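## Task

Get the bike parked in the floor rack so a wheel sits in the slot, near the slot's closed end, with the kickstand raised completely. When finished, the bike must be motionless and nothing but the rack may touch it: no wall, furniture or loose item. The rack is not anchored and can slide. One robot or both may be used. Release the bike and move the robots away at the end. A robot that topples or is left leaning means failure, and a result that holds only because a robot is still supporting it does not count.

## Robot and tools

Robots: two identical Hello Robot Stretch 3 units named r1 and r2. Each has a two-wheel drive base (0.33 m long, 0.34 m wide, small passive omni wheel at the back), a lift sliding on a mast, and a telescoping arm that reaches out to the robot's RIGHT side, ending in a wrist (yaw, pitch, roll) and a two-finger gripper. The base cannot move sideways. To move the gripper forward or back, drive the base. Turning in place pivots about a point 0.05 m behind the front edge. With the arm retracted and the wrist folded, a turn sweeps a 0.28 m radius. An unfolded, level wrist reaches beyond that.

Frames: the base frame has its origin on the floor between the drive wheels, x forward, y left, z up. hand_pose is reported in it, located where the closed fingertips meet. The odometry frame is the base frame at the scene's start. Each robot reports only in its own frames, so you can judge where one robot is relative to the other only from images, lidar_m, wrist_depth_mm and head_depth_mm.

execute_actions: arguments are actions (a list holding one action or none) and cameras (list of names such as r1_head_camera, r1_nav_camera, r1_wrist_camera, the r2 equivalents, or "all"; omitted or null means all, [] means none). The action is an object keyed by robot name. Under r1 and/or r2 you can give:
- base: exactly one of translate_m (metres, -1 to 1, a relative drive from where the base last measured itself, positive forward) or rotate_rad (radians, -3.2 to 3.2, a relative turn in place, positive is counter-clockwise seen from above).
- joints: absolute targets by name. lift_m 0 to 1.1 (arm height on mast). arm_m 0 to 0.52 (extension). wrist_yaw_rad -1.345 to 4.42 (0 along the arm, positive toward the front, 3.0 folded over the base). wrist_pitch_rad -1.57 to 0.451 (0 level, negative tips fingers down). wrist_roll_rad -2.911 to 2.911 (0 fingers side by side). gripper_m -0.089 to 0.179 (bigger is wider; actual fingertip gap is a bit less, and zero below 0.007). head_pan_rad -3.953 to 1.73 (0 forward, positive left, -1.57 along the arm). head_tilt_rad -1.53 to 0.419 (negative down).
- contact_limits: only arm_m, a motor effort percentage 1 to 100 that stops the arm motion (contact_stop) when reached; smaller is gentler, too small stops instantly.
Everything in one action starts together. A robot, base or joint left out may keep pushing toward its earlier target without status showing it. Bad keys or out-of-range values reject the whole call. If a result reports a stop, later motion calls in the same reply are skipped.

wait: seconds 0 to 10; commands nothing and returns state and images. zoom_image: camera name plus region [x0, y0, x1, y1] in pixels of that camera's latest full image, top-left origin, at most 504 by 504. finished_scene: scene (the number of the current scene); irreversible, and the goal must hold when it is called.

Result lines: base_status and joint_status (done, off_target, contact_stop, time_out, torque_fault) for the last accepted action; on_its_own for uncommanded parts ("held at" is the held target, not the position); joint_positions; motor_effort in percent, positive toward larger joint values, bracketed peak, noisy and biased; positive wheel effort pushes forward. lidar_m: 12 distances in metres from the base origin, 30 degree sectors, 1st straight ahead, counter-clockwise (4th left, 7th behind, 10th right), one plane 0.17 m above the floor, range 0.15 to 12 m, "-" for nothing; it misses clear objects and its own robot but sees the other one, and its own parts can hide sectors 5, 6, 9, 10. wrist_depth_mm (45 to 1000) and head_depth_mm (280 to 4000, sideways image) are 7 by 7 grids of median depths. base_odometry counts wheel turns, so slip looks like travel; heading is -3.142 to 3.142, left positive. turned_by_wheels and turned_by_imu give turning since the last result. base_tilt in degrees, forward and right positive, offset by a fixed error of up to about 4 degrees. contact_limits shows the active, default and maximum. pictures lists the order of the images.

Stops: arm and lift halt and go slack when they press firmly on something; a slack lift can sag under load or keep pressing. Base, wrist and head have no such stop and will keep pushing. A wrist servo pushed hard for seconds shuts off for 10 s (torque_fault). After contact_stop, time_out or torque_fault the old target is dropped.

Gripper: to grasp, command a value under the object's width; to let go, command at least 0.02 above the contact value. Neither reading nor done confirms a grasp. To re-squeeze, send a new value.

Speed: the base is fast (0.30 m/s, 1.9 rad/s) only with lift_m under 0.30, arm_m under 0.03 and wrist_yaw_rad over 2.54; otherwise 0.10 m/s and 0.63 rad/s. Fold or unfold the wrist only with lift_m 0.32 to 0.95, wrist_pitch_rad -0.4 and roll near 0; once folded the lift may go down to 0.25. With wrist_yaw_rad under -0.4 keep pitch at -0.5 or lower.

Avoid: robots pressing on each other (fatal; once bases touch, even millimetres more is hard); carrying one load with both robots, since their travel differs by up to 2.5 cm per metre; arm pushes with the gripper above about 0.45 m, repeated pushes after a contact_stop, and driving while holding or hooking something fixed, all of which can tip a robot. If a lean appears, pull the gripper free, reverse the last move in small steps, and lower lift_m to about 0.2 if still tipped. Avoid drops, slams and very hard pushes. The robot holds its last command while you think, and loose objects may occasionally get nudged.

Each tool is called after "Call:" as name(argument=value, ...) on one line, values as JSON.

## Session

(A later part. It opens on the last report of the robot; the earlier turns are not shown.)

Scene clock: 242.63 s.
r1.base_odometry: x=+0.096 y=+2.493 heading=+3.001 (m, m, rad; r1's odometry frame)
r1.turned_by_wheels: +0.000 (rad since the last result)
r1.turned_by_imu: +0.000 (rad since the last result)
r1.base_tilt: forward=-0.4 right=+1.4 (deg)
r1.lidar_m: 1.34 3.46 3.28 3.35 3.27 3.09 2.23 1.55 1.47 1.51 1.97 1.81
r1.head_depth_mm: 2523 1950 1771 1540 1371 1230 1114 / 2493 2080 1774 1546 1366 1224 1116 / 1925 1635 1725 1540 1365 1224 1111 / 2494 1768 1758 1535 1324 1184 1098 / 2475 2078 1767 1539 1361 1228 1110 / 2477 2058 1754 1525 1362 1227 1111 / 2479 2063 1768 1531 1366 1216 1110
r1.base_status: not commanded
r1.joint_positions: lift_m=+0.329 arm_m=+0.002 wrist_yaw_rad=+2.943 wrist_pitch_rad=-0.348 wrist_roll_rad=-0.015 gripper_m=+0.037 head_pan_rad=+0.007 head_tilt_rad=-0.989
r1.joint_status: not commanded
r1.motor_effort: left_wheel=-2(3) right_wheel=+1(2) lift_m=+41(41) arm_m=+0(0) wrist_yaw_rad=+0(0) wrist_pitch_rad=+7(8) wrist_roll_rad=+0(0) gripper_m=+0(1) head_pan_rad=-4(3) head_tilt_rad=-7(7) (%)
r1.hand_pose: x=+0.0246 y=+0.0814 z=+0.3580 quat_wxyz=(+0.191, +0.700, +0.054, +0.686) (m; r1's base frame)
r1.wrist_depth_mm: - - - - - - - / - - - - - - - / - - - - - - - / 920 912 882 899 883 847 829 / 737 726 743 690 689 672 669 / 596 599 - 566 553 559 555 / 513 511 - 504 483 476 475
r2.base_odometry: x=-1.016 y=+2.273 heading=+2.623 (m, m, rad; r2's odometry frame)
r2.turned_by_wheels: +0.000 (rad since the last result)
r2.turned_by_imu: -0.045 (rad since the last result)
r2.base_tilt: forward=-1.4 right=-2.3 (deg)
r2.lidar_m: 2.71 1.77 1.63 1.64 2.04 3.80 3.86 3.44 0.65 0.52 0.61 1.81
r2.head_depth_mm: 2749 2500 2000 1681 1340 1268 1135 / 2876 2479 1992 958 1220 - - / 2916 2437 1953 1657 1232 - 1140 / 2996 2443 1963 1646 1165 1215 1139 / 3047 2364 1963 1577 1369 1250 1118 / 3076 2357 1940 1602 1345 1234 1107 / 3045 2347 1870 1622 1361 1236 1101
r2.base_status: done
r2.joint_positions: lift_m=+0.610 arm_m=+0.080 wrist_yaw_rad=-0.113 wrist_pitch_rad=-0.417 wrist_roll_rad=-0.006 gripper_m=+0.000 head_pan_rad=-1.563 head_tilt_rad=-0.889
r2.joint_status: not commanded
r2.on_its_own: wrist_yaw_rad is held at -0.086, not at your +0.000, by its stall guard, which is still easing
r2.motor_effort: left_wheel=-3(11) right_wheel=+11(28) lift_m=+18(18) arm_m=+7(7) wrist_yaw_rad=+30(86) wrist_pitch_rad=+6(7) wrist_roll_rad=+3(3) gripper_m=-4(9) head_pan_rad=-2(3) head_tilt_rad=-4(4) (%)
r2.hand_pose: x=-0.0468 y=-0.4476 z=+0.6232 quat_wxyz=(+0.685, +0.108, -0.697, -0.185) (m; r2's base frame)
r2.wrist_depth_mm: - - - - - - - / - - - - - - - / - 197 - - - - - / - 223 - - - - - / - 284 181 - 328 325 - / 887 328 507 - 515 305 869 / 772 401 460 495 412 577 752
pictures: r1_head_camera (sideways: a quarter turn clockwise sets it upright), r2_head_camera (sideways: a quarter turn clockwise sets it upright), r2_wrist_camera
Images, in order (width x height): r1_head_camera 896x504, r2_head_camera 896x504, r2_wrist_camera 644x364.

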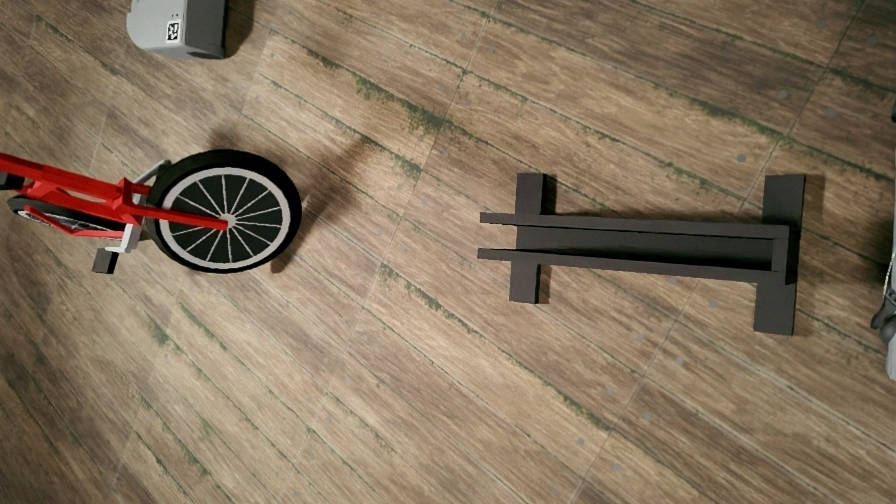

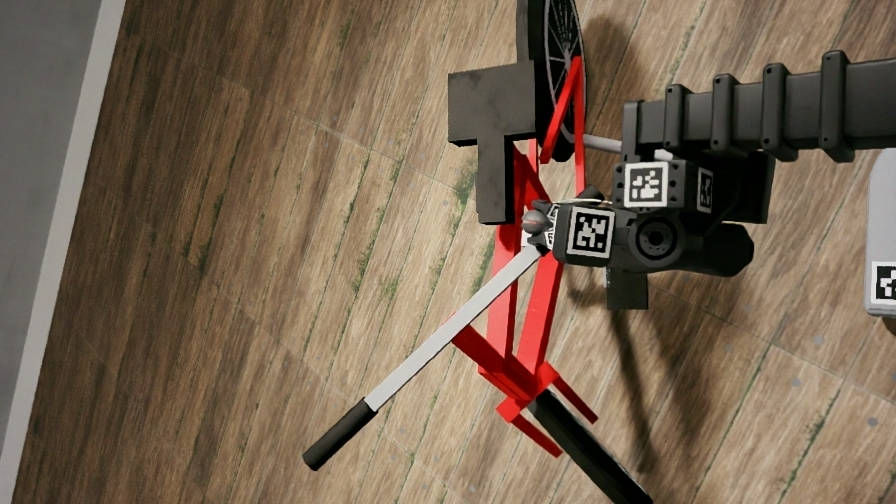

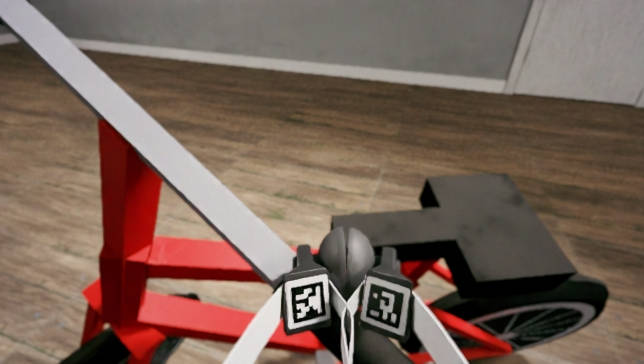

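Call:
execute_actions(actions=[{"r2": {"joints": {"arm_m": 0.0, "lift_m": 0.70, "wrist_yaw_rad": 0.0}}, "r1": {"base": {"translate_m": 0.3}}}], cameras=[])

Call:
execute_actions(actions=[{"r2": {"base": {"translate_m": 0.40}}, "r1": {"base": {"translate_m": 0.2}}}], cameras=["r1_head_camera", "r2_head_camera", "r2_wrist_camera"])

Scene clock: 301.20 s.
r1.base_odometry: x=-0.201 y=+2.535 heading=+3.001 (m, m, rad; r1's odometry frame)
r1.turned_by_wheels: +0.000 (rad since the last result)
r1.turned_by_imu: +0.001 (rad since the last result)
r1.base_tilt: forward=-0.4 right=+1.4 (deg)
r1.lidar_m: 1.04 3.32 3.15 3.23 3.56 3.34 2.43 1.69 1.60 1.64 2.15 1.54
r1.head_depth_mm: 2528 2081 1736 1547 1367 1228 1115 / 2453 2078 1773 1542 1367 1227 1113 / 1515 1655 1468 1541 1361 1227 1115 / 2521 1942 1592 1540 1341 1191 1072 / 2502 2071 1758 1537 1361 1227 1114 / 2501 2064 1754 1540 1362 1226 1110 / 2480 2053 1758 1536 1359 1222 1111
r1.base_status: done
r1.joint_positions: lift_m=+0.329 arm_m=+0.002 wrist_yaw_rad=+2.943 wrist_pitch_rad=-0.348 wrist_roll_rad=-0.015 gripper_m=+0.037 head_pan_rad=+0.007 head_tilt_rad=-0.989
r1.joint_status: not commanded
r1.motor_effort: left_wheel=-2(4) right_wheel=+2(6) lift_m=+41(41) arm_m=-1(0) wrist_yaw_rad=-1(0) wrist_pitch_rad=+8(7) wrist_roll_rad=+0(0) gripper_m=+0(2) head_pan_rad=-3(3) head_tilt_rad=-7(7) (%)
r1.hand_pose: x=+0.0246 y=+0.0814 z=+0.3580 quat_wxyz=(+0.191, +0.700, +0.054, +0.686) (m; r1's base frame)
r1.wrist_depth_mm: - - - - - - - / - - - - - - - / - - - - - - - / 949 909 885 901 871 842 827 / 727 717 735 688 700 673 662 / 609 596 - 575 558 575 553 / 513 511 - 509 487 481 471
r2.base_odometry: x=-1.016 y=+2.273 heading=+2.624 (m, m, rad; r2's odometry frame)
r2.turned_by_wheels: +0.000 (rad since the last result)
r2.turned_by_imu: -0.001 (rad since the last result)
r2.base_tilt: forward=-1.5 right=-2.2 (deg)
r2.lidar_m: 2.71 1.77 1.63 1.64 2.04 3.81 3.86 3.39 0.66 0.52 0.61 1.54
r2.head_depth_mm: 2741 2519 2035 1689 1334 1297 - / 2835 2445 1986 1665 1228 1317 - / 2924 2446 1962 1665 1299 1303 - / 3049 2380 1968 1650 1170 - 1109 / 3048 2382 1940 1583 1364 1253 1117 / 3117 2382 1924 1621 1333 1250 1110 / 3005 2345 1867 1622 1353 1231 1098
r2.base_status: not commanded
r2.joint_positions: lift_m=+0.700 arm_m=+0.000 wrist_yaw_rad=-0.002 wrist_pitch_rad=-0.415 wrist_roll_rad=-0.005 gripper_m=+0.000 head_pan_rad=-1.563 head_tilt_rad=-0.889
r2.joint_status: all done
r2.motor_effort: left_wheel=+1(1) right_wheel=-1(5) lift_m=+31(29) arm_m=-6(8) wrist_yaw_rad=+3(21) wrist_pitch_rad=+5(5) wrist_roll_rad=+3(3) gripper_m=-2(3) head_pan_rad=-2(3) head_tilt_rad=-4(4) (%)
r2.hand_pose: x=-0.0221 y=-0.3701 z=+0.7129 quat_wxyz=(+0.694, +0.146, -0.690, -0.147) (m; r2's base frame)
r2.wrist_depth_mm: - - - - - - - / - - - - - - - / - - - - - - - / - - - - - - - / - - 441 - 440 459 - / - - 524 - 481 403 - / 855 630 718 828 486 630 846
pictures: none
No camera images: the call's "cameras" was empty. Leave "cameras" out to get every camera's image.

Scene clock: 306.70 s.
r1.base_odometry: x=-0.399 y=+2.563 heading=+3.001 (m, m, rad; r1's odometry frame)
r1.turned_by_wheels: +0.000 (rad since the last result)
r1.turned_by_imu: +0.001 (rad since the last result)
r1.base_tilt: forward=-0.4 right=+1.5 (deg)
r1.lidar_m: 0.85 3.22 3.05 3.15 3.73 3.53 2.56 1.79 1.69 1.73 2.28 1.02
r1.head_depth_mm: 2511 2026 1772 1517 1369 1231 1118 / 2509 2087 1774 1538 1369 1229 1114 / 2506 1469 1329 1429 1365 1231 1113 / 2517 1931 1472 1485 1346 1188 1071 / 2484 2061 1752 1532 1362 1224 1112 / 2496 2051 1759 1541 1363 1228 1106 / 2473 2064 1760 1528 1355 1221 1109
r1.base_status: done
r1.joint_positions: lift_m=+0.329 arm_m=+0.002 wrist_yaw_rad=+2.943 wrist_pitch_rad=-0.348 wrist_roll_rad=-0.015 gripper_m=+0.037 head_pan_rad=+0.007 head_tilt_rad=-0.989
r1.joint_status: not commanded
r1.motor_effort: left_wheel=-2(5) right_wheel=+2(6) lift_m=+41(41) arm_m=+0(0) wrist_yaw_rad=+0(0) wrist_pitch_rad=+7(7) wrist_roll_rad=+0(0) gripper_m=-1(0) head_pan_rad=-3(3) head_tilt_rad=-7(8) (%)
r1.hand_pose: x=+0.0246 y=+0.0814 z=+0.3580 quat_wxyz=(+0.191, +0.700, +0.054, +0.686) (m; r1's base frame)
r1.wrist_depth_mm: - - - - - - - / - - - - - - - / - - - - - - - / 936 897 893 881 857 841 821 / 742 722 729 686 690 680 663 / 600 603 - 579 549 560 550 / 517 514 - 498 491 478 473
r2.base_odometry: x=-1.363 y=+2.471 heading=+2.624 (m, m, rad; r2's odometry frame)
r2.turned_by_wheels: +0.000 (rad since the last result)
r2.turned_by_imu: -0.002 (rad since the last result)
r2.base_tilt: forward=-1.5 right=-2.3 (deg)
r2.lidar_m: 2.46 1.61 1.48 1.49 1.85 3.84 4.23 0.88 0.62 0.47 4.12 1.02
r2.head_depth_mm: 2899 2473 1986 1582 1259 1304 - / 2958 2472 1983 1663 1355 1312 - / 3024 2430 1971 1654 1126 1301 - / 3091 2434 1951 1649 1486 - 1106 / 3146 2407 1957 1651 1417 1256 1110 / 3098 2383 1924 1621 1393 1241 1107 / 3039 2355 1938 1618 1306 1231 1103
r2.base_status: done
r2.joint_positions: lift_m=+0.700 arm_m=+0.000 wrist_yaw_rad=-0.002 wrist_pitch_rad=-0.415 wrist_roll_rad=-0.005 gripper_m=+0.000 head_pan_rad=-1.563 head_tilt_rad=-0.889
r2.joint_status: not commanded
r2.motor_effort: left_wheel=+1(5) right_wheel=-1(4) lift_m=+31(31) arm_m=-6(6) wrist_yaw_rad=+2(3) wrist_pitch_rad=+5(5) wrist_roll_rad=+3(3) gripper_m=-2(2) head_pan_rad=-2(2) head_tilt_rad=-4(4) (%)
r2.hand_pose: x=-0.0221 y=-0.3701 z=+0.7129 quat_wxyz=(+0.694, +0.146, -0.690, -0.147) (m; r2's base frame)
r2.wrist_depth_mm: - - - - - - - / - - - - - - - / - - - - - - - / - - - - - - - / - - - - - - 358 / - - - - - 442 446 / 730 717 846 841 514 630 619
pictures: r1_head_camera (sideways: a quarter turn clockwise sets it upright), r2_head_camera (sideways: a quarter turn clockwise sets it upright), r2_wrist_camera
Images, in order (width x height): r1_head_camera 896x504, r2_head_camera 896x504, r2_wrist_camera 644x364.

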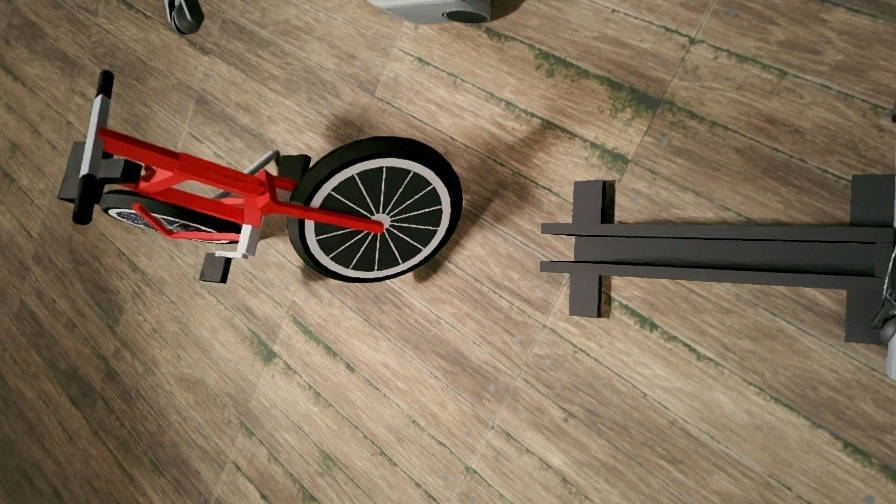

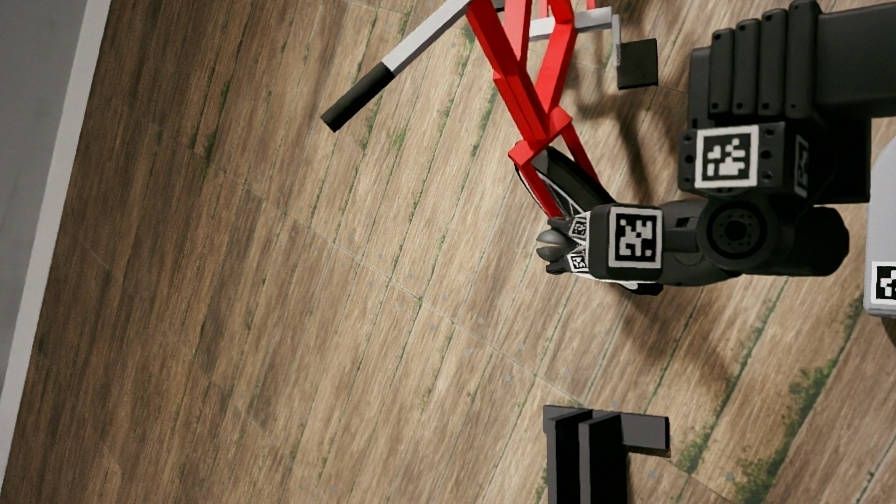

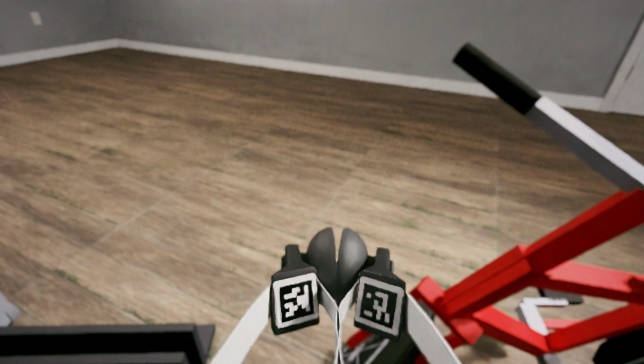

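Call:
execute_actions(actions=[{"r2": {"base": {"translate_m": 0.05}, "joints": {"lift_m": 0.25}}}], cameras=["r2_head_camera"])

Call:
execute_actions(actions=[{"r2": {"joints": {"arm_m": 0.18}}}], cameras=["r1_head_camera", "r2_head_camera", "r2_wrist_camera"])

Scene clock: 331.33 s.
r1.base_odometry: x=-0.399 y=+2.563 heading=+3.001 (m, m, rad; r1's odometry frame)
r1.turned_by_wheels: +0.000 (rad since the last result)
r1.turned_by_imu: -0.001 (rad since the last result)
r1.base_tilt: forward=-0.4 right=+1.3 (deg)
r1.lidar_m: 0.85 3.24 3.06 3.13 3.73 3.53 2.55 1.79 1.69 1.73 1.15 0.98
r1.head_depth_mm: 2553 2079 1779 1490 1373 1228 1114 / 2507 2065 1766 1516 1370 1229 1113 / 2502 1465 1331 1430 1368 1226 1111 / 2508 1928 1468 1485 1339 1192 1071 / 2493 2083 1764 1524 1360 1226 1111 / 2485 2059 1769 1534 1364 1223 1110 / 2485 2063 1756 1529 1362 1227 1110
r1.base_status: not commanded
r1.joint_positions: lift_m=+0.329 arm_m=+0.002 wrist_yaw_rad=+2.943 wrist_pitch_rad=-0.348 wrist_roll_rad=-0.015 gripper_m=+0.037 head_pan_rad=+0.007 head_tilt_rad=-0.989
r1.joint_status: not commanded
r1.motor_effort: left_wheel=-3(2) right_wheel=+2(2) lift_m=+41(41) arm_m=+0(0) wrist_yaw_rad=+0(0) wrist_pitch_rad=+8(8) wrist_roll_rad=+0(0) gripper_m=+0(0) head_pan_rad=-3(3) head_tilt_rad=-7(7) (%)
r1.hand_pose: x=+0.0246 y=+0.0814 z=+0.3580 quat_wxyz=(+0.191, +0.700, +0.054, +0.686) (m; r1's base frame)
r1.wrist_depth_mm: - - - - - - - / - - - - - - - / - - - - - - - / 931 910 914 870 873 847 805 / 731 729 751 690 679 681 667 / 605 593 - 576 552 562 551 / 515 506 - 507 486 482 477
r2.base_odometry: x=-1.407 y=+2.496 heading=+2.624 (m, m, rad; r2's odometry frame)
r2.turned_by_wheels: +0.000 (rad since the last result)
r2.turned_by_imu: -0.002 (rad since the last result)
r2.base_tilt: forward=-1.5 right=-2.3 (deg)
r2.lidar_m: 2.42 1.59 1.46 1.47 1.83 3.76 4.28 0.92 0.61 0.47 4.15 0.98
r2.head_depth_mm: 2891 2481 1980 1645 1359 1258 1137 / 2922 2469 2006 1654 1361 1258 1139 / 2988 2411 1989 1666 1157 1264 1160 / 3100 2384 1936 1642 1424 1248 - / 3110 2398 1957 1670 1418 1249 1120 / 3018 2354 1927 1635 1368 1240 1108 / 3038 2338 1893 1620 1305 1232 1100
r2.base_status: done
r2.joint_positions: lift_m=+0.250 arm_m=+0.000 wrist_yaw_rad=-0.002 wrist_pitch_rad=-0.415 wrist_roll_rad=-0.005 gripper_m=+0.000 head_pan_rad=-1.563 head_tilt_rad=-0.889
r2.joint_status: all done
r2.motor_effort: left_wheel=+1(5) right_wheel=-1(4) lift_m=+18(27) arm_m=-6(6) wrist_yaw_rad=+3(3) wrist_pitch_rad=+5(5) wrist_roll_rad=+3(3) gripper_m=-2(2) head_pan_rad=-2(1) head_tilt_rad=-4(4) (%)
r2.hand_pose: x=-0.0221 y=-0.3701 z=+0.2636 quat_wxyz=(+0.694, +0.146, -0.690, -0.147) (m; r2's base frame)
r2.wrist_depth_mm: - - - - - - - / - - - - - 249 307 / 910 945 957 940 840 243 987 / 424 439 695 712 249 665 716 / 465 480 564 586 529 573 580 / 460 452 466 - 473 473 475 / 399 399 397 393 395 407 411
pictures: r2_head_camera (sideways: a quarter turn clockwise sets it upright)
Images, in order (width x height): r2_head_camera 896x504.

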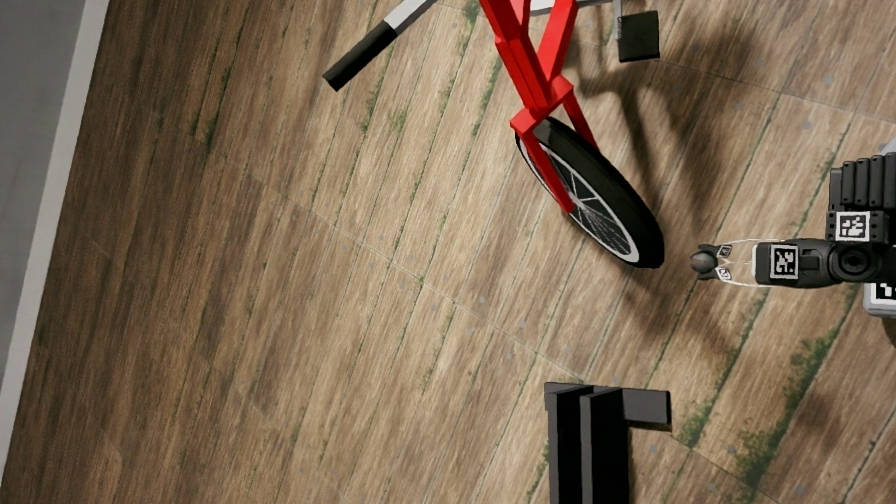

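Scene clock: 333.90 s.
r1.base_odometry: x=-0.399 y=+2.563 heading=+3.001 (m, m, rad; r1's odometry frame)
r1.turned_by_wheels: +0.000 (rad since the last result)
r1.turned_by_imu: +0.000 (rad since the last result)
r1.base_tilt: forward=-0.3 right=+1.4 (deg)
r1.lidar_m: 0.85 3.22 3.06 3.14 3.73 3.53 2.57 1.78 1.69 1.73 1.15 0.98
r1.head_depth_mm: 2514 2077 1660 1513 1372 1229 1113 / 2512 2076 1771 1518 1378 1228 1114 / 2496 1475 1334 1431 1368 1226 1116 / 2490 1917 1477 1497 1342 1191 1072 / 2474 2059 1757 1537 1367 1231 1109 / 2513 2053 1753 1534 1364 1226 1112 / 2483 2076 1756 1534 1362 1227 1109
r1.base_status: not commanded
r1.joint_positions: lift_m=+0.329 arm_m=+0.002 wrist_yaw_rad=+2.943 wrist_pitch_rad=-0.348 wrist_roll_rad=-0.015 gripper_m=+0.037 head_pan_rad=+0.007 head_tilt_rad=-0.989
r1.joint_status: not commanded
r1.motor_effort: left_wheel=-2(2) right_wheel=+3(3) lift_m=+41(41) arm_m=+0(0) wrist_yaw_rad=-1(0) wrist_pitch_rad=+8(8) wrist_roll_rad=+0(0) gripper_m=+0(0) head_pan_rad=-3(3) head_tilt_rad=-8(7) (%)
r1.hand_pose: x=+0.0246 y=+0.0814 z=+0.3580 quat_wxyz=(+0.191, +0.700, +0.054, +0.686) (m; r1's base frame)
r1.wrist_depth_mm: - - - - - - - / - - - - - - - / - - - - - - - / 927 922 891 894 867 857 838 / 728 700 744 688 697 681 668 / 599 593 - 579 555 567 557 / 517 502 - 509 490 482 475
r2.base_odometry: x=-1.407 y=+2.496 heading=+2.624 (m, m, rad; r2's odometry frame)
r2.turned_by_wheels: +0.000 (rad since the last result)
r2.turned_by_imu: +0.000 (rad since the last result)
r2.base_tilt: forward=-1.5 right=-2.2 (deg)
r2.lidar_m: 2.42 1.59 1.46 1.47 1.82 3.76 4.27 0.92 0.61 0.47 4.17 0.98
r2.head_depth_mm: 2875 2498 2005 1637 1359 1264 1134 / 2983 2462 2006 1685 1372 1266 1140 / 3044 2415 1963 1651 1155 1298 1151 / 3133 2401 1945 1653 1444 1189 1133 / 3076 2357 1929 1646 1415 1245 1120 / 3053 2386 1903 1628 1360 1243 1111 / 3032 2328 1911 1604 1306 1242 1106
r2.base_status: not commanded
r2.joint_positions: lift_m=+0.250 arm_m=+0.180 wrist_yaw_rad=-0.002 wrist_pitch_rad=-0.415 wrist_roll_rad=-0.004 gripper_m=+0.000 head_pan_rad=-1.563 head_tilt_rad=-0.889
r2.joint_status: all done
r2.motor_effort: left_wheel=+1(1) right_wheel=-2(1) lift_m=+18(18) arm_m=+7(9) wrist_yaw_rad=+2(3) wrist_pitch_rad=+5(5) wrist_roll_rad=+2(3) gripper_m=-2(2) head_pan_rad=-3(3) head_tilt_rad=-4(4) (%)
r2.hand_pose: x=-0.0220 y=-0.5493 z=+0.2636 quat_wxyz=(+0.693, +0.146, -0.690, -0.146) (m; r2's base frame)
r2.wrist_depth_mm: - - - - - - - / - - - - - - - / 895 924 934 934 948 968 196 / 700 706 702 718 694 239 182 / 336 559 559 591 559 235 134 / 347 439 468 - 302 164 107 / 312 398 402 393 200 125 99
pictures: r1_head_camera (sideways: a quarter turn clockwise sets it upright), r2_head_camera (sideways: a quarter turn clockwise sets it upright), r2_wrist_camera
Images, in order (width x height): r1_head_camera 896x504, r2_head_camera 896x504, r2_wrist_camera 644x364.

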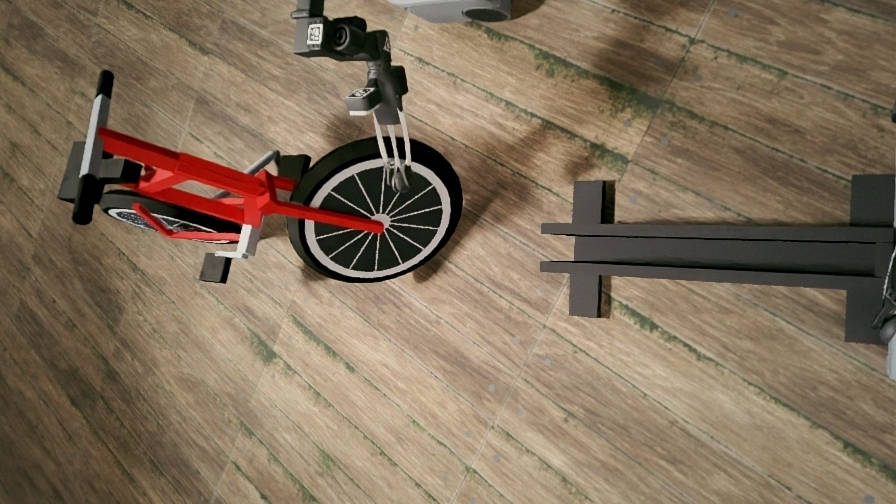

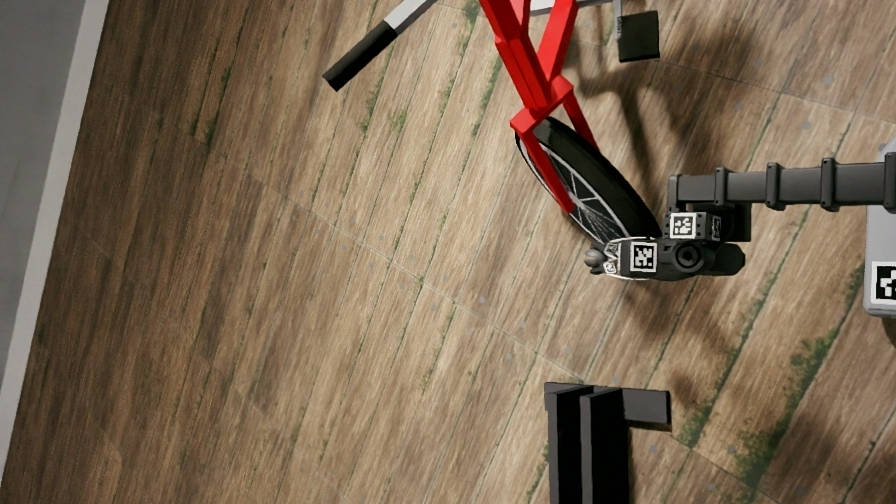

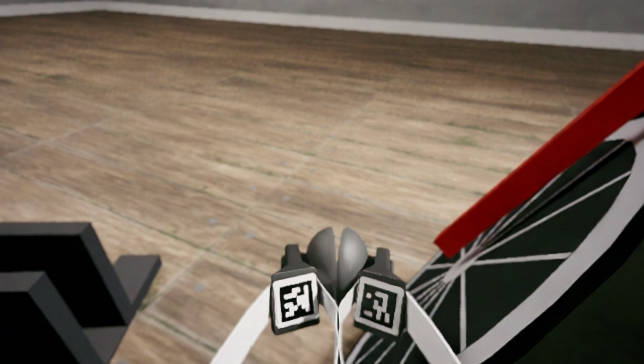

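Call:
execute_actions(actions=[{"r2": {"joints": {"arm_m": 0.02}}}], cameras=[])

Call:
execute_actions(actions=[{"r2": {"base": {"translate_m": -0.07}, "joints": {"lift_m": 0.18}}}], cameras=[])

Call:
execute_actions(actions=[{"r2": {"joints": {"arm_m": 0.17}}}], cameras=["r1_head_camera", "r2_head_camera", "r2_wrist_camera"])

Scene clock: 343.47 s.
r1.base_odometry: x=-0.399 y=+2.563 heading=+3.001 (m, m, rad; r1's odometry frame)
r1.turned_by_wheels: +0.000 (rad since the last result)
r1.turned_by_imu: +0.000 (rad since the last result)
r1.base_tilt: forward=-0.4 right=+1.4 (deg)
r1.lidar_m: 0.85 3.21 3.06 3.14 3.74 3.52 2.56 1.79 1.69 1.73 1.15 0.98
r1.head_depth_mm: 2501 2090 1770 1495 1371 1228 1113 / 2537 2074 1765 1509 1371 1232 1117 / 2509 1468 1332 1435 1363 1223 1111 / 2510 1913 1473 1490 1340 1192 1072 / 2489 2052 1759 1542 1367 1226 1117 / 2506 2072 1749 1537 1358 1224 1112 / 2477 2061 1758 1539 1359 1220 1109
r1.base_status: not commanded
r1.joint_positions: lift_m=+0.329 arm_m=+0.002 wrist_yaw_rad=+2.943 wrist_pitch_rad=-0.348 wrist_roll_rad=-0.015 gripper_m=+0.037 head_pan_rad=+0.007 head_tilt_rad=-0.989
r1.joint_status: not commanded
r1.motor_effort: left_wheel=-3(2) right_wheel=+2(3) lift_m=+41(41) arm_m=+0(0) wrist_yaw_rad=+0(1) wrist_pitch_rad=+8(8) wrist_roll_rad=-1(0) gripper_m=+0(1) head_pan_rad=-4(3) head_tilt_rad=-8(6) (%)
r1.hand_pose: x=+0.0246 y=+0.0814 z=+0.3580 quat_wxyz=(+0.191, +0.700, +0.054, +0.686) (m; r1's base frame)
r1.wrist_depth_mm: - - - - - - - / - - - - - - - / - - - - - - - / 941 879 896 889 856 853 823 / 732 723 745 704 710 673 665 / 615 587 - 572 557 565 555 / 512 512 - 506 491 476 481
r2.base_odometry: x=-1.407 y=+2.496 heading=+2.624 (m, m, rad; r2's odometry frame)
r2.turned_by_wheels: +0.000 (rad since the last result)
r2.turned_by_imu: -0.001 (rad since the last result)
r2.base_tilt: forward=-1.4 right=-2.3 (deg)
r2.lidar_m: 2.43 1.58 1.46 1.47 1.83 3.78 4.27 0.92 0.61 0.47 4.15 0.98
r2.head_depth_mm: 2898 2460 2008 1649 1369 1253 1135 / 2972 2431 1977 1672 1364 1266 1122 / 3015 2436 1980 1658 1148 1262 1170 / 3110 2427 1947 1651 1426 1228 - / 3139 2402 1936 1635 1423 1252 1117 / 3086 2365 1941 1627 1352 1241 1110 / 3033 2352 1934 1616 1305 1240 1100
r2.base_status: not commanded
r2.joint_positions: lift_m=+0.250 arm_m=+0.020 wrist_yaw_rad=-0.002 wrist_pitch_rad=-0.415 wrist_roll_rad=-0.004 gripper_m=+0.000 head_pan_rad=-1.563 head_tilt_rad=-0.889
r2.joint_status: all done
r2.motor_effort: left_wheel=+1(1) right_wheel=-1(1) lift_m=+18(18) arm_m=-6(5) wrist_yaw_rad=+2(2) wrist_pitch_rad=+5(5) wrist_roll_rad=+2(2) gripper_m=-2(3) head_pan_rad=-2(3) head_tilt_rad=-4(4) (%)
r2.hand_pose: x=-0.0219 y=-0.3901 z=+0.2636 quat_wxyz=(+0.694, +0.146, -0.690, -0.146) (m; r2's base frame)
r2.wrist_depth_mm: - - - - - - - / - - - - - 242 277 / 909 930 943 941 889 221 905 / 410 465 703 709 232 366 734 / 436 453 565 588 251 573 575 / 464 453 468 - 475 475 475 / 403 399 402 393 395 406 405
pictures: none
No camera images: the call's "cameras" was empty. Leave "cameras" out to get every camera's image.

Scene clock: 345.33 s.
r1.base_odometry: x=-0.399 y=+2.563 heading=+3.001 (m, m, rad; r1's odometry frame)
r1.turned_by_wheels: +0.000 (rad since the last result)
r1.turned_by_imu: +0.000 (rad since the last result)
r1.base_tilt: forward=-0.4 right=+1.4 (deg)
r1.lidar_m: 0.85 3.23 3.06 3.15 3.72 3.54 2.56 1.79 1.69 1.73 2.28 1.03
r1.head_depth_mm: 2505 2080 1765 1483 1366 1229 1114 / 2528 2071 1767 1520 1360 1236 1113 / 2521 1466 1332 1433 1363 1227 1108 / 2476 1924 1478 1488 1337 1189 1073 / 2489 2067 1764 1549 1367 1228 1112 / 2503 2067 1754 1530 1361 1224 1114 / 2495 2058 1761 1531 1359 1224 1109
r1.base_status: not commanded
r1.joint_positions: lift_m=+0.329 arm_m=+0.002 wrist_yaw_rad=+2.943 wrist_pitch_rad=-0.348 wrist_roll_rad=-0.015 gripper_m=+0.037 head_pan_rad=+0.007 head_tilt_rad=-0.989
r1.joint_status: not commanded
r1.motor_effort: left_wheel=-3(3) right_wheel=+2(2) lift_m=+41(41) arm_m=-1(1) wrist_yaw_rad=-2(0) wrist_pitch_rad=+8(8) wrist_roll_rad=+0(0) gripper_m=+0(0) head_pan_rad=-4(3) head_tilt_rad=-7(7) (%)
r1.hand_pose: x=+0.0246 y=+0.0814 z=+0.3580 quat_wxyz=(+0.191, +0.700, +0.054, +0.686) (m; r1's base frame)
r1.wrist_depth_mm: - - - - - - - / - - - - - - - / - - - - - - - / 948 894 862 903 867 832 828 / 734 722 741 697 705 666 644 / 603 598 - 577 553 557 557 / 510 510 - 504 492 478 471
r2.base_odometry: x=-1.346 y=+2.461 heading=+2.624 (m, m, rad; r2's odometry frame)
r2.turned_by_wheels: +0.000 (rad since the last result)
r2.turned_by_imu: +0.000 (rad since the last result)
r2.base_tilt: forward=-1.4 right=-2.4 (deg)
r2.lidar_m: 2.47 1.61 1.48 1.49 1.86 3.82 4.21 0.87 0.60 0.47 4.10 1.03
r2.head_depth_mm: 2957 2491 1989 1579 1230 1274 1129 / 2927 2467 1995 1667 1366 1269 1125 / 3009 2424 1965 1654 1151 1264 1144 / 3118 2402 1965 1647 1347 1259 - / 3088 2364 1947 1639 1414 1246 1120 / 3112 2374 1928 1634 1401 1235 1111 / 3023 2331 1917 1625 1315 1233 1101
r2.base_status: done
r2.joint_positions: lift_m=+0.180 arm_m=+0.020 wrist_yaw_rad=-0.002 wrist_pitch_rad=-0.415 wrist_roll_rad=-0.004 gripper_m=+0.000 head_pan_rad=-1.563 head_tilt_rad=-0.889
r2.joint_status: all done
r2.motor_effort: left_wheel=+1(2) right_wheel=-1(6) lift_m=+18(18) arm_m=-6(6) wrist_yaw_rad=+2(2) wrist_pitch_rad=+5(5) wrist_roll_rad=+2(2) gripper_m=-3(3) head_pan_rad=-2(3) head_tilt_rad=-4(4) (%)
r2.hand_pose: x=-0.0219 y=-0.3901 z=+0.1936 quat_wxyz=(+0.694, +0.146, -0.690, -0.146) (m; r2's base frame)
r2.wrist_depth_mm: - - - - 187 257 - / - - - 194 213 - - / 427 766 761 202 317 777 795 / 403 532 546 240 559 588 589 / 428 459 443 350 465 472 474 / 371 382 381 - 387 388 387 / 325 330 326 320 323 334 334
pictures: none
No camera images: the call's "cameras" was empty. Leave "cameras" out to get every camera's image.

Scene clock: 348.00 s.
r1.base_odometry: x=-0.399 y=+2.563 heading=+3.001 (m, m, rad; r1's odometry frame)
r1.turned_by_wheels: +0.000 (rad since the last result)
r1.turned_by_imu: +0.000 (rad since the last result)
r1.base_tilt: forward=-0.4 right=+1.4 (deg)
r1.lidar_m: 0.80 3.24 3.07 3.15 3.72 3.52 2.56 1.79 1.69 1.73 2.28 1.03
r1.head_depth_mm: 2530 2076 1664 1515 1373 1228 1117 / 2503 2081 1774 1514 1365 1229 1116 / 2522 1483 1345 1454 1367 1227 1116 / 2484 1917 1652 1487 1338 1188 1073 / 2492 2054 1758 1539 1362 1225 1110 / 2483 2058 1754 1532 1363 1224 1110 / 2463 2066 1762 1535 1367 1225 1108
r1.base_status: not commanded
r1.joint_positions: lift_m=+0.329 arm_m=+0.002 wrist_yaw_rad=+2.943 wrist_pitch_rad=-0.348 wrist_roll_rad=-0.015 gripper_m=+0.037 head_pan_rad=+0.007 head_tilt_rad=-0.989
r1.joint_status: not commanded
r1.motor_effort: left_wheel=-2(2) right_wheel=+2(2) lift_m=+41(41) arm_m=+0(0) wrist_yaw_rad=-1(0) wrist_pitch_rad=+8(7) wrist_roll_rad=+0(1) gripper_m=+0(0) head_pan_rad=-3(4) head_tilt_rad=-7(6) (%)
r1.hand_pose: x=+0.0246 y=+0.0814 z=+0.3580 quat_wxyz=(+0.191, +0.700, +0.054, +0.686) (m; r1's base frame)
r1.wrist_depth_mm: - - - - - - - / - - - - - - - / - - - - - - - / 942 879 889 874 877 828 836 / 723 728 740 706 690 674 669 / 602 594 - 564 546 558 550 / 509 505 - 508 485 478 474
r2.base_odometry: x=-1.346 y=+2.461 heading=+2.624 (m, m, rad; r2's odometry frame)
r2.turned_by_wheels: +0.000 (rad since the last result)
r2.turned_by_imu: +0.000 (rad since the last result)
r2.base_tilt: forward=-1.5 right=-2.3 (deg)
r2.lidar_m: 2.47 1.62 1.48 1.50 1.86 3.83 4.21 0.87 0.61 0.52 4.16 1.04
r2.head_depth_mm: 2868 2463 2005 1287 1248 1268 1133 / 2952 2445 1988 1671 1351 1269 1130 / 3022 2424 1972 1663 1353 1275 1130 / 3099 2370 1955 1659 1368 1297 1142 / 3052 2408 1937 1667 1417 1242 1118 / 3060 2363 1925 1630 1419 1240 1112 / 3000 2351 1908 1618 1316 1236 1101
r2.base_status: not commanded
r2.joint_positions: lift_m=+0.180 arm_m=+0.169 wrist_yaw_rad=+0.004 wrist_pitch_rad=-0.430 wrist_roll_rad=-0.004 gripper_m=+0.000 head_pan_rad=-1.563 head_tilt_rad=-0.891
r2.joint_status: all done
r2.motor_effort: left_wheel=+1(2) right_wheel=-2(3) lift_m=+18(18) arm_m=+11(19) wrist_yaw_rad=-5(11) wrist_pitch_rad=+10(10) wrist_roll_rad=+2(2) gripper_m=-2(2) head_pan_rad=-2(2) head_tilt_rad=-4(3) (%)
r2.hand_pose: x=-0.0206 y=-0.5371 z=+0.1903 quat_wxyz=(+0.693, +0.153, -0.689, -0.149) (m; r2's base frame)
r2.wrist_depth_mm: - - 83 82 84 99 122 / - 989 88 86 100 124 149 / 716 100 94 101 125 166 154 / 547 110 104 127 170 186 541 / 383 124 130 162 231 442 457 / 372 178 174 - 382 382 383 / 320 325 315 316 317 329 331
pictures: r1_head_camera (sideways: a quarter turn clockwise sets it upright), r2_head_camera (sideways: a quarter turn clockwise sets it upright), r2_wrist_camera
Images, in order (width x height): r1_head_camera 896x504, r2_head_camera 896x504, r2_wrist_camera 644x364.

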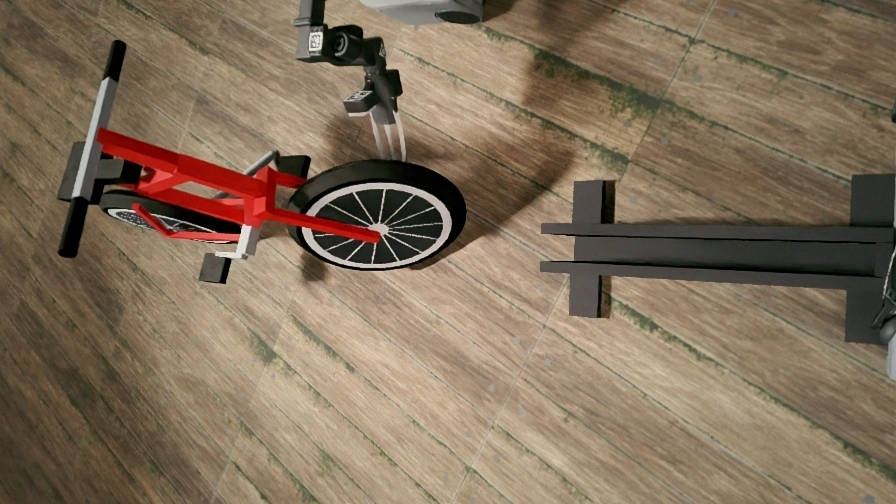

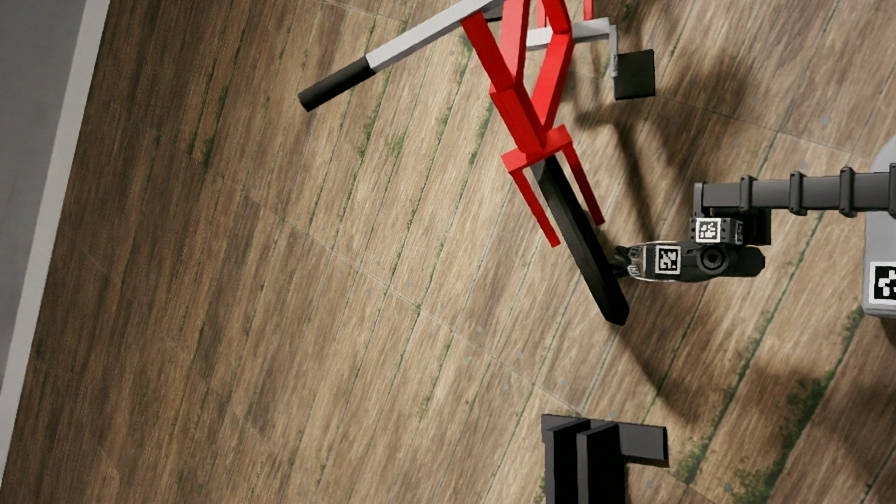

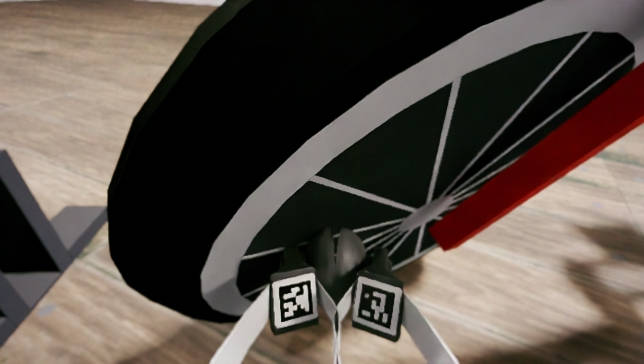

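Call:
execute_actions(actions=[{"r2": {"base": {"translate_m": 0.06}, "joints": {"arm_m": 0.225}}}], cameras=["r1_head_camera", "r2_head_camera"])

Scene clock: 357.67 s.
r1.base_odometry: x=-0.399 y=+2.563 heading=+3.001 (m, m, rad; r1's odometry frame)
r1.turned_by_wheels: +0.000 (rad since the last result)
r1.turned_by_imu: +0.000 (rad since the last result)
r1.base_tilt: forward=-0.4 right=+1.5 (deg)
r1.lidar_m: 0.77 3.24 3.06 3.13 3.74 3.52 2.55 1.79 1.69 1.73 2.28 0.98
r1.head_depth_mm: 2516 2086 1704 1519 1372 1231 1113 / 2501 2065 1770 1486 1370 1235 1116 / 2531 1477 1662 1512 1369 1227 1119 / 2422 1926 1713 1482 1343 1195 1073 / 2494 2057 1754 1533 1363 1227 1108 / 2487 2078 1755 1533 1362 1228 1106 / 2492 2046 1758 1537 1368 1223 1111
r1.base_status: not commanded
r1.joint_positions: lift_m=+0.329 arm_m=+0.002 wrist_yaw_rad=+2.943 wrist_pitch_rad=-0.348 wrist_roll_rad=-0.015 gripper_m=+0.037 head_pan_rad=+0.007 head_tilt_rad=-0.989
r1.joint_status: not commanded
r1.motor_effort: left_wheel=-2(2) right_wheel=+3(2) lift_m=+41(41) arm_m=+0(0) wrist_yaw_rad=+0(0) wrist_pitch_rad=+7(8) wrist_roll_rad=-1(0) gripper_m=-1(0) head_pan_rad=-4(3) head_tilt_rad=-7(7) (%)
r1.hand_pose: x=+0.0246 y=+0.0814 z=+0.3580 quat_wxyz=(+0.191, +0.700, +0.054, +0.686) (m; r1's base frame)
r1.wrist_depth_mm: - - - - - - - / - - - - - - - / - - - - - - - / 962 897 902 886 876 863 822 / 746 734 757 701 712 683 657 / 605 590 - 581 547 562 551 / 512 506 - 497 486 482 470
r2.base_odometry: x=-1.398 y=+2.491 heading=+2.623 (m, m, rad; r2's odometry frame)
r2.turned_by_wheels: +0.000 (rad since the last result)
r2.turned_by_imu: -0.002 (rad since the last result)
r2.base_tilt: forward=-1.4 right=-2.3 (deg)
r2.lidar_m: 2.43 1.59 1.46 1.47 1.83 3.74 4.26 0.91 0.64 0.61 4.11 0.99
r2.head_depth_mm: 2860 2475 2010 1677 1200 1249 1136 / 2955 2453 1996 1673 1354 1262 1131 / 3010 2419 1975 1672 1210 1267 1138 / 3119 2379 1970 1645 1353 1211 1135 / 3083 2346 1943 1633 1423 1255 1121 / 3035 2347 1916 1619 1379 1238 1112 / 2991 2358 1900 1626 1305 1246 1106
r2.base_status: done
r2.joint_positions: lift_m=+0.180 arm_m=+0.224 wrist_yaw_rad=-0.030 wrist_pitch_rad=-0.418 wrist_roll_rad=-0.002 gripper_m=+0.000 head_pan_rad=-1.563 head_tilt_rad=-0.891
r2.joint_status: all done
r2.on_its_own: wrist_yaw_rad is at rest, and its effort (+34) is outside its rest range (-12 to +12)
r2.motor_effort: left_wheel=-5(6) right_wheel=+12(16) lift_m=+18(18) arm_m=+10(11) wrist_yaw_rad=+34(34) wrist_pitch_rad=+6(10) wrist_roll_rad=+1(2) gripper_m=-4(4) head_pan_rad=-1(3) head_tilt_rad=-3(3) (%)
r2.hand_pose: x=-0.0282 y=-0.5936 z=+0.1930 quat_wxyz=(+0.690, +0.137, -0.693, -0.157) (m; r2's base frame)
r2.wrist_depth_mm: - - 106 94 91 93 95 / - - 111 101 104 106 109 / 736 756 121 117 120 124 128 / 560 565 139 138 143 148 152 / 449 456 166 163 176 178 149 / 346 379 358 - 232 240 260 / 321 326 325 319 318 322 331
pictures: r1_head_camera (sideways: a quarter turn clockwise sets it upright), r2_head_camera (sideways: a quarter turn clockwise sets it upright)
Images, in order (width x height): r1_head_camera 896x504, r2_head_camera 896x504.

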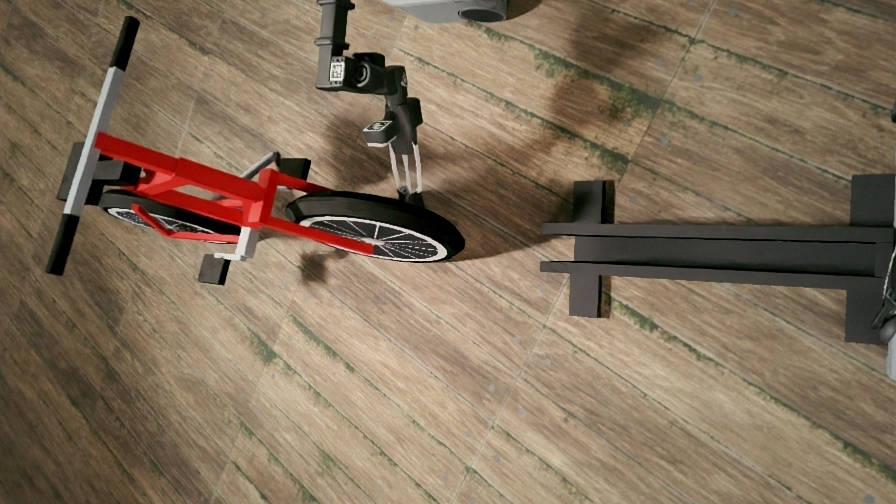

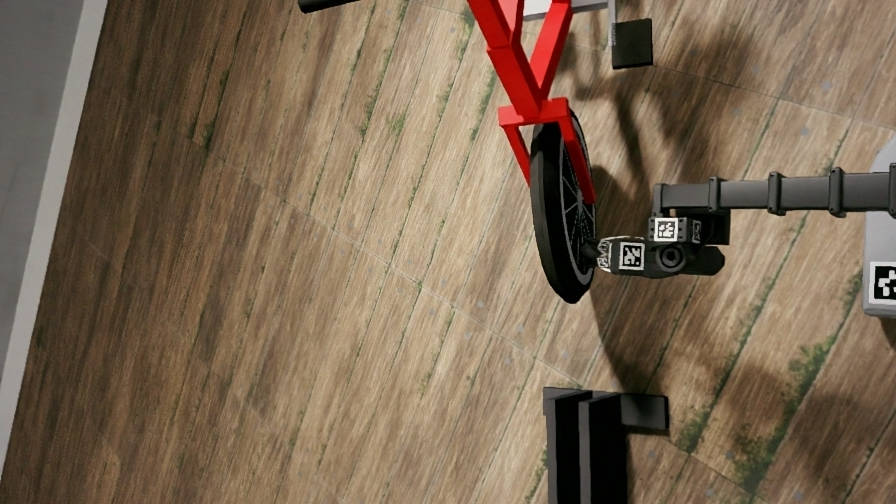

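Call:
execute_actions(actions=[{"r2": {"base": {"translate_m": -0.015}, "joints": {"arm_m": 0.25}}, "r1": {"base": {"translate_m": 0.14}}}], cameras=["r1_head_camera", "r2_head_camera"])

Scene clock: 368.23 s.
r1.base_odometry: x=-0.538 y=+2.583 heading=+3.001 (m, m, rad; r1's odometry frame)
r1.turned_by_wheels: +0.000 (rad since the last result)
r1.turned_by_imu: +0.000 (rad since the last result)
r1.base_tilt: forward=-0.4 right=+1.3 (deg)
r1.lidar_m: 0.64 3.19 2.99 3.08 3.86 3.64 2.65 1.85 1.75 1.80 0.90 0.89
r1.head_depth_mm: 2507 2018 1772 1484 1371 1229 1116 / 2523 2041 1766 1463 1371 1227 1111 / 2501 1317 1663 1491 1364 1225 1116 / 2492 2064 1697 1308 1338 1191 1074 / 2496 2066 1769 1543 1361 1226 1110 / 2496 2073 1768 1532 1362 1221 1112 / 2498 2065 1766 1544 1365 1224 1107
r1.base_status: done
r1.joint_positions: lift_m=+0.329 arm_m=+0.002 wrist_yaw_rad=+2.943 wrist_pitch_rad=-0.348 wrist_roll_rad=-0.015 gripper_m=+0.037 head_pan_rad=+0.007 head_tilt_rad=-0.989
r1.joint_status: not commanded
r1.motor_effort: left_wheel=-2(5) right_wheel=+2(6) lift_m=+41(41) arm_m=+0(0) wrist_yaw_rad=-1(1) wrist_pitch_rad=+7(8) wrist_roll_rad=+0(0) gripper_m=+1(1) head_pan_rad=-4(4) head_tilt_rad=-8(7) (%)
r1.hand_pose: x=+0.0246 y=+0.0814 z=+0.3580 quat_wxyz=(+0.191, +0.700, +0.054, +0.686) (m; r1's base frame)
r1.wrist_depth_mm: - - - - - - - / - - - - - - - / - - - - - - - / 924 937 905 897 857 828 821 / 734 719 748 692 703 676 659 / 600 598 - 574 557 560 557 / 515 504 - 509 487 470 477
r2.base_odometry: x=-1.385 y=+2.483 heading=+2.623 (m, m, rad; r2's odometry frame)
r2.turned_by_wheels: +0.000 (rad since the last result)
r2.turned_by_imu: +0.000 (rad since the last result)
r2.base_tilt: forward=-1.4 right=-2.2 (deg)
r2.lidar_m: 2.44 1.60 1.47 1.48 1.84 3.78 4.25 0.90 0.64 0.64 4.11 0.89
r2.head_depth_mm: 2856 2485 1997 1682 1215 1248 1134 / 2944 2458 1984 1667 1354 1258 1122 / 2994 2427 1974 1669 1174 1269 1146 / 3093 2383 1942 1644 1180 1223 1139 / 3118 2363 1946 1647 1365 1249 1122 / 3048 2342 1912 1623 1333 1239 1110 / 3009 2329 1923 1613 1310 1236 1104
r2.base_status: done
r2.joint_positions: lift_m=+0.180 arm_m=+0.249 wrist_yaw_rad=-0.035 wrist_pitch_rad=-0.414 wrist_roll_rad=-0.002 gripper_m=+0.000 head_pan_rad=-1.563 head_tilt_rad=-0.891
r2.joint_status: all done
r2.on_its_own: wrist_yaw_rad is held at -0.047, not at your +0.000, by its stall guard, which is not easing now; wrist_yaw_rad is at rest, and its effort (-13) is outside its rest range (-12 to +12)
r2.motor_effort: left_wheel=+2(5) right_wheel=-4(9) lift_m=+18(19) arm_m=+10(13) wrist_yaw_rad=-13(16) wrist_pitch_rad=+5(6) wrist_roll_rad=+1(1) gripper_m=-3(4) head_pan_rad=-2(2) head_tilt_rad=-3(3) (%)
r2.hand_pose: x=-0.0294 y=-0.6190 z=+0.1939 quat_wxyz=(+0.690, +0.134, -0.693, -0.158) (m; r2's base frame)
r2.wrist_depth_mm: - - 104 98 96 94 93 / - - 114 109 107 105 104 / 759 720 128 125 122 119 117 / 581 543 150 146 141 138 134 / 237 251 180 168 168 161 130 / 192 272 358 - 204 156 139 / 188 296 326 312 281 257 247
pictures: r1_head_camera (sideways: a quarter turn clockwise sets it upright), r2_head_camera (sideways: a quarter turn clockwise sets it upright)
Images, in order (width x height): r1_head_camera 896x504, r2_head_camera 896x504.

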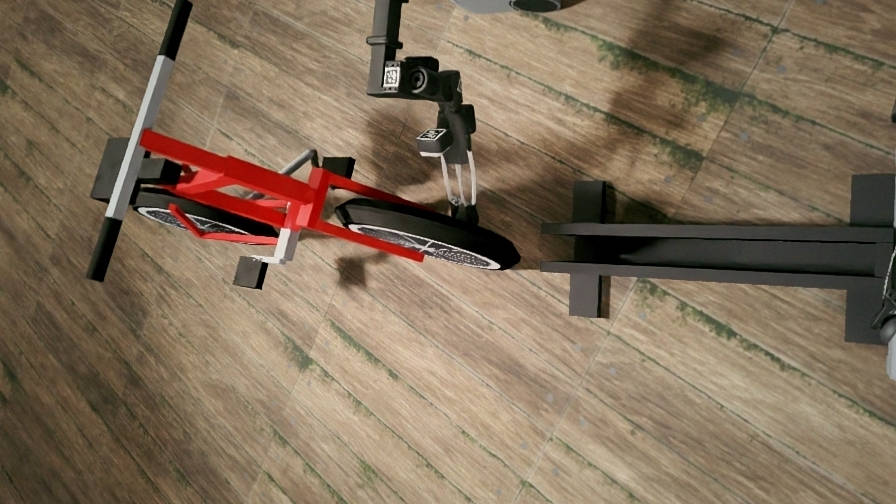

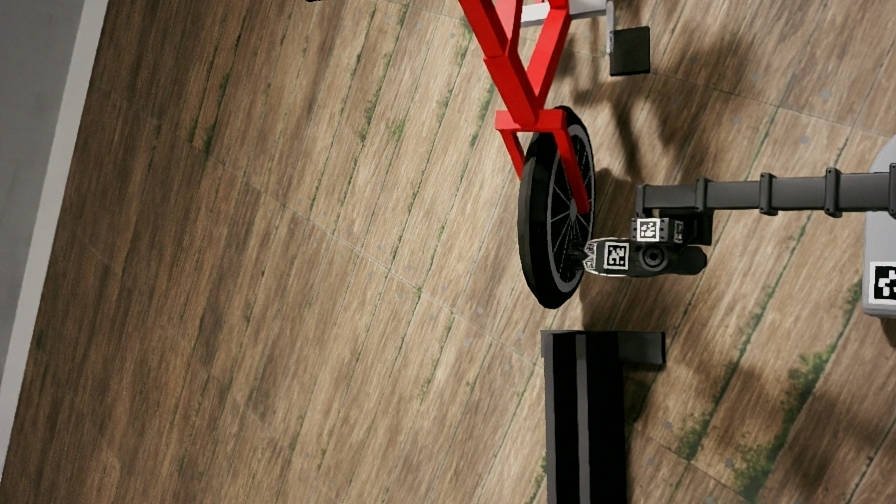

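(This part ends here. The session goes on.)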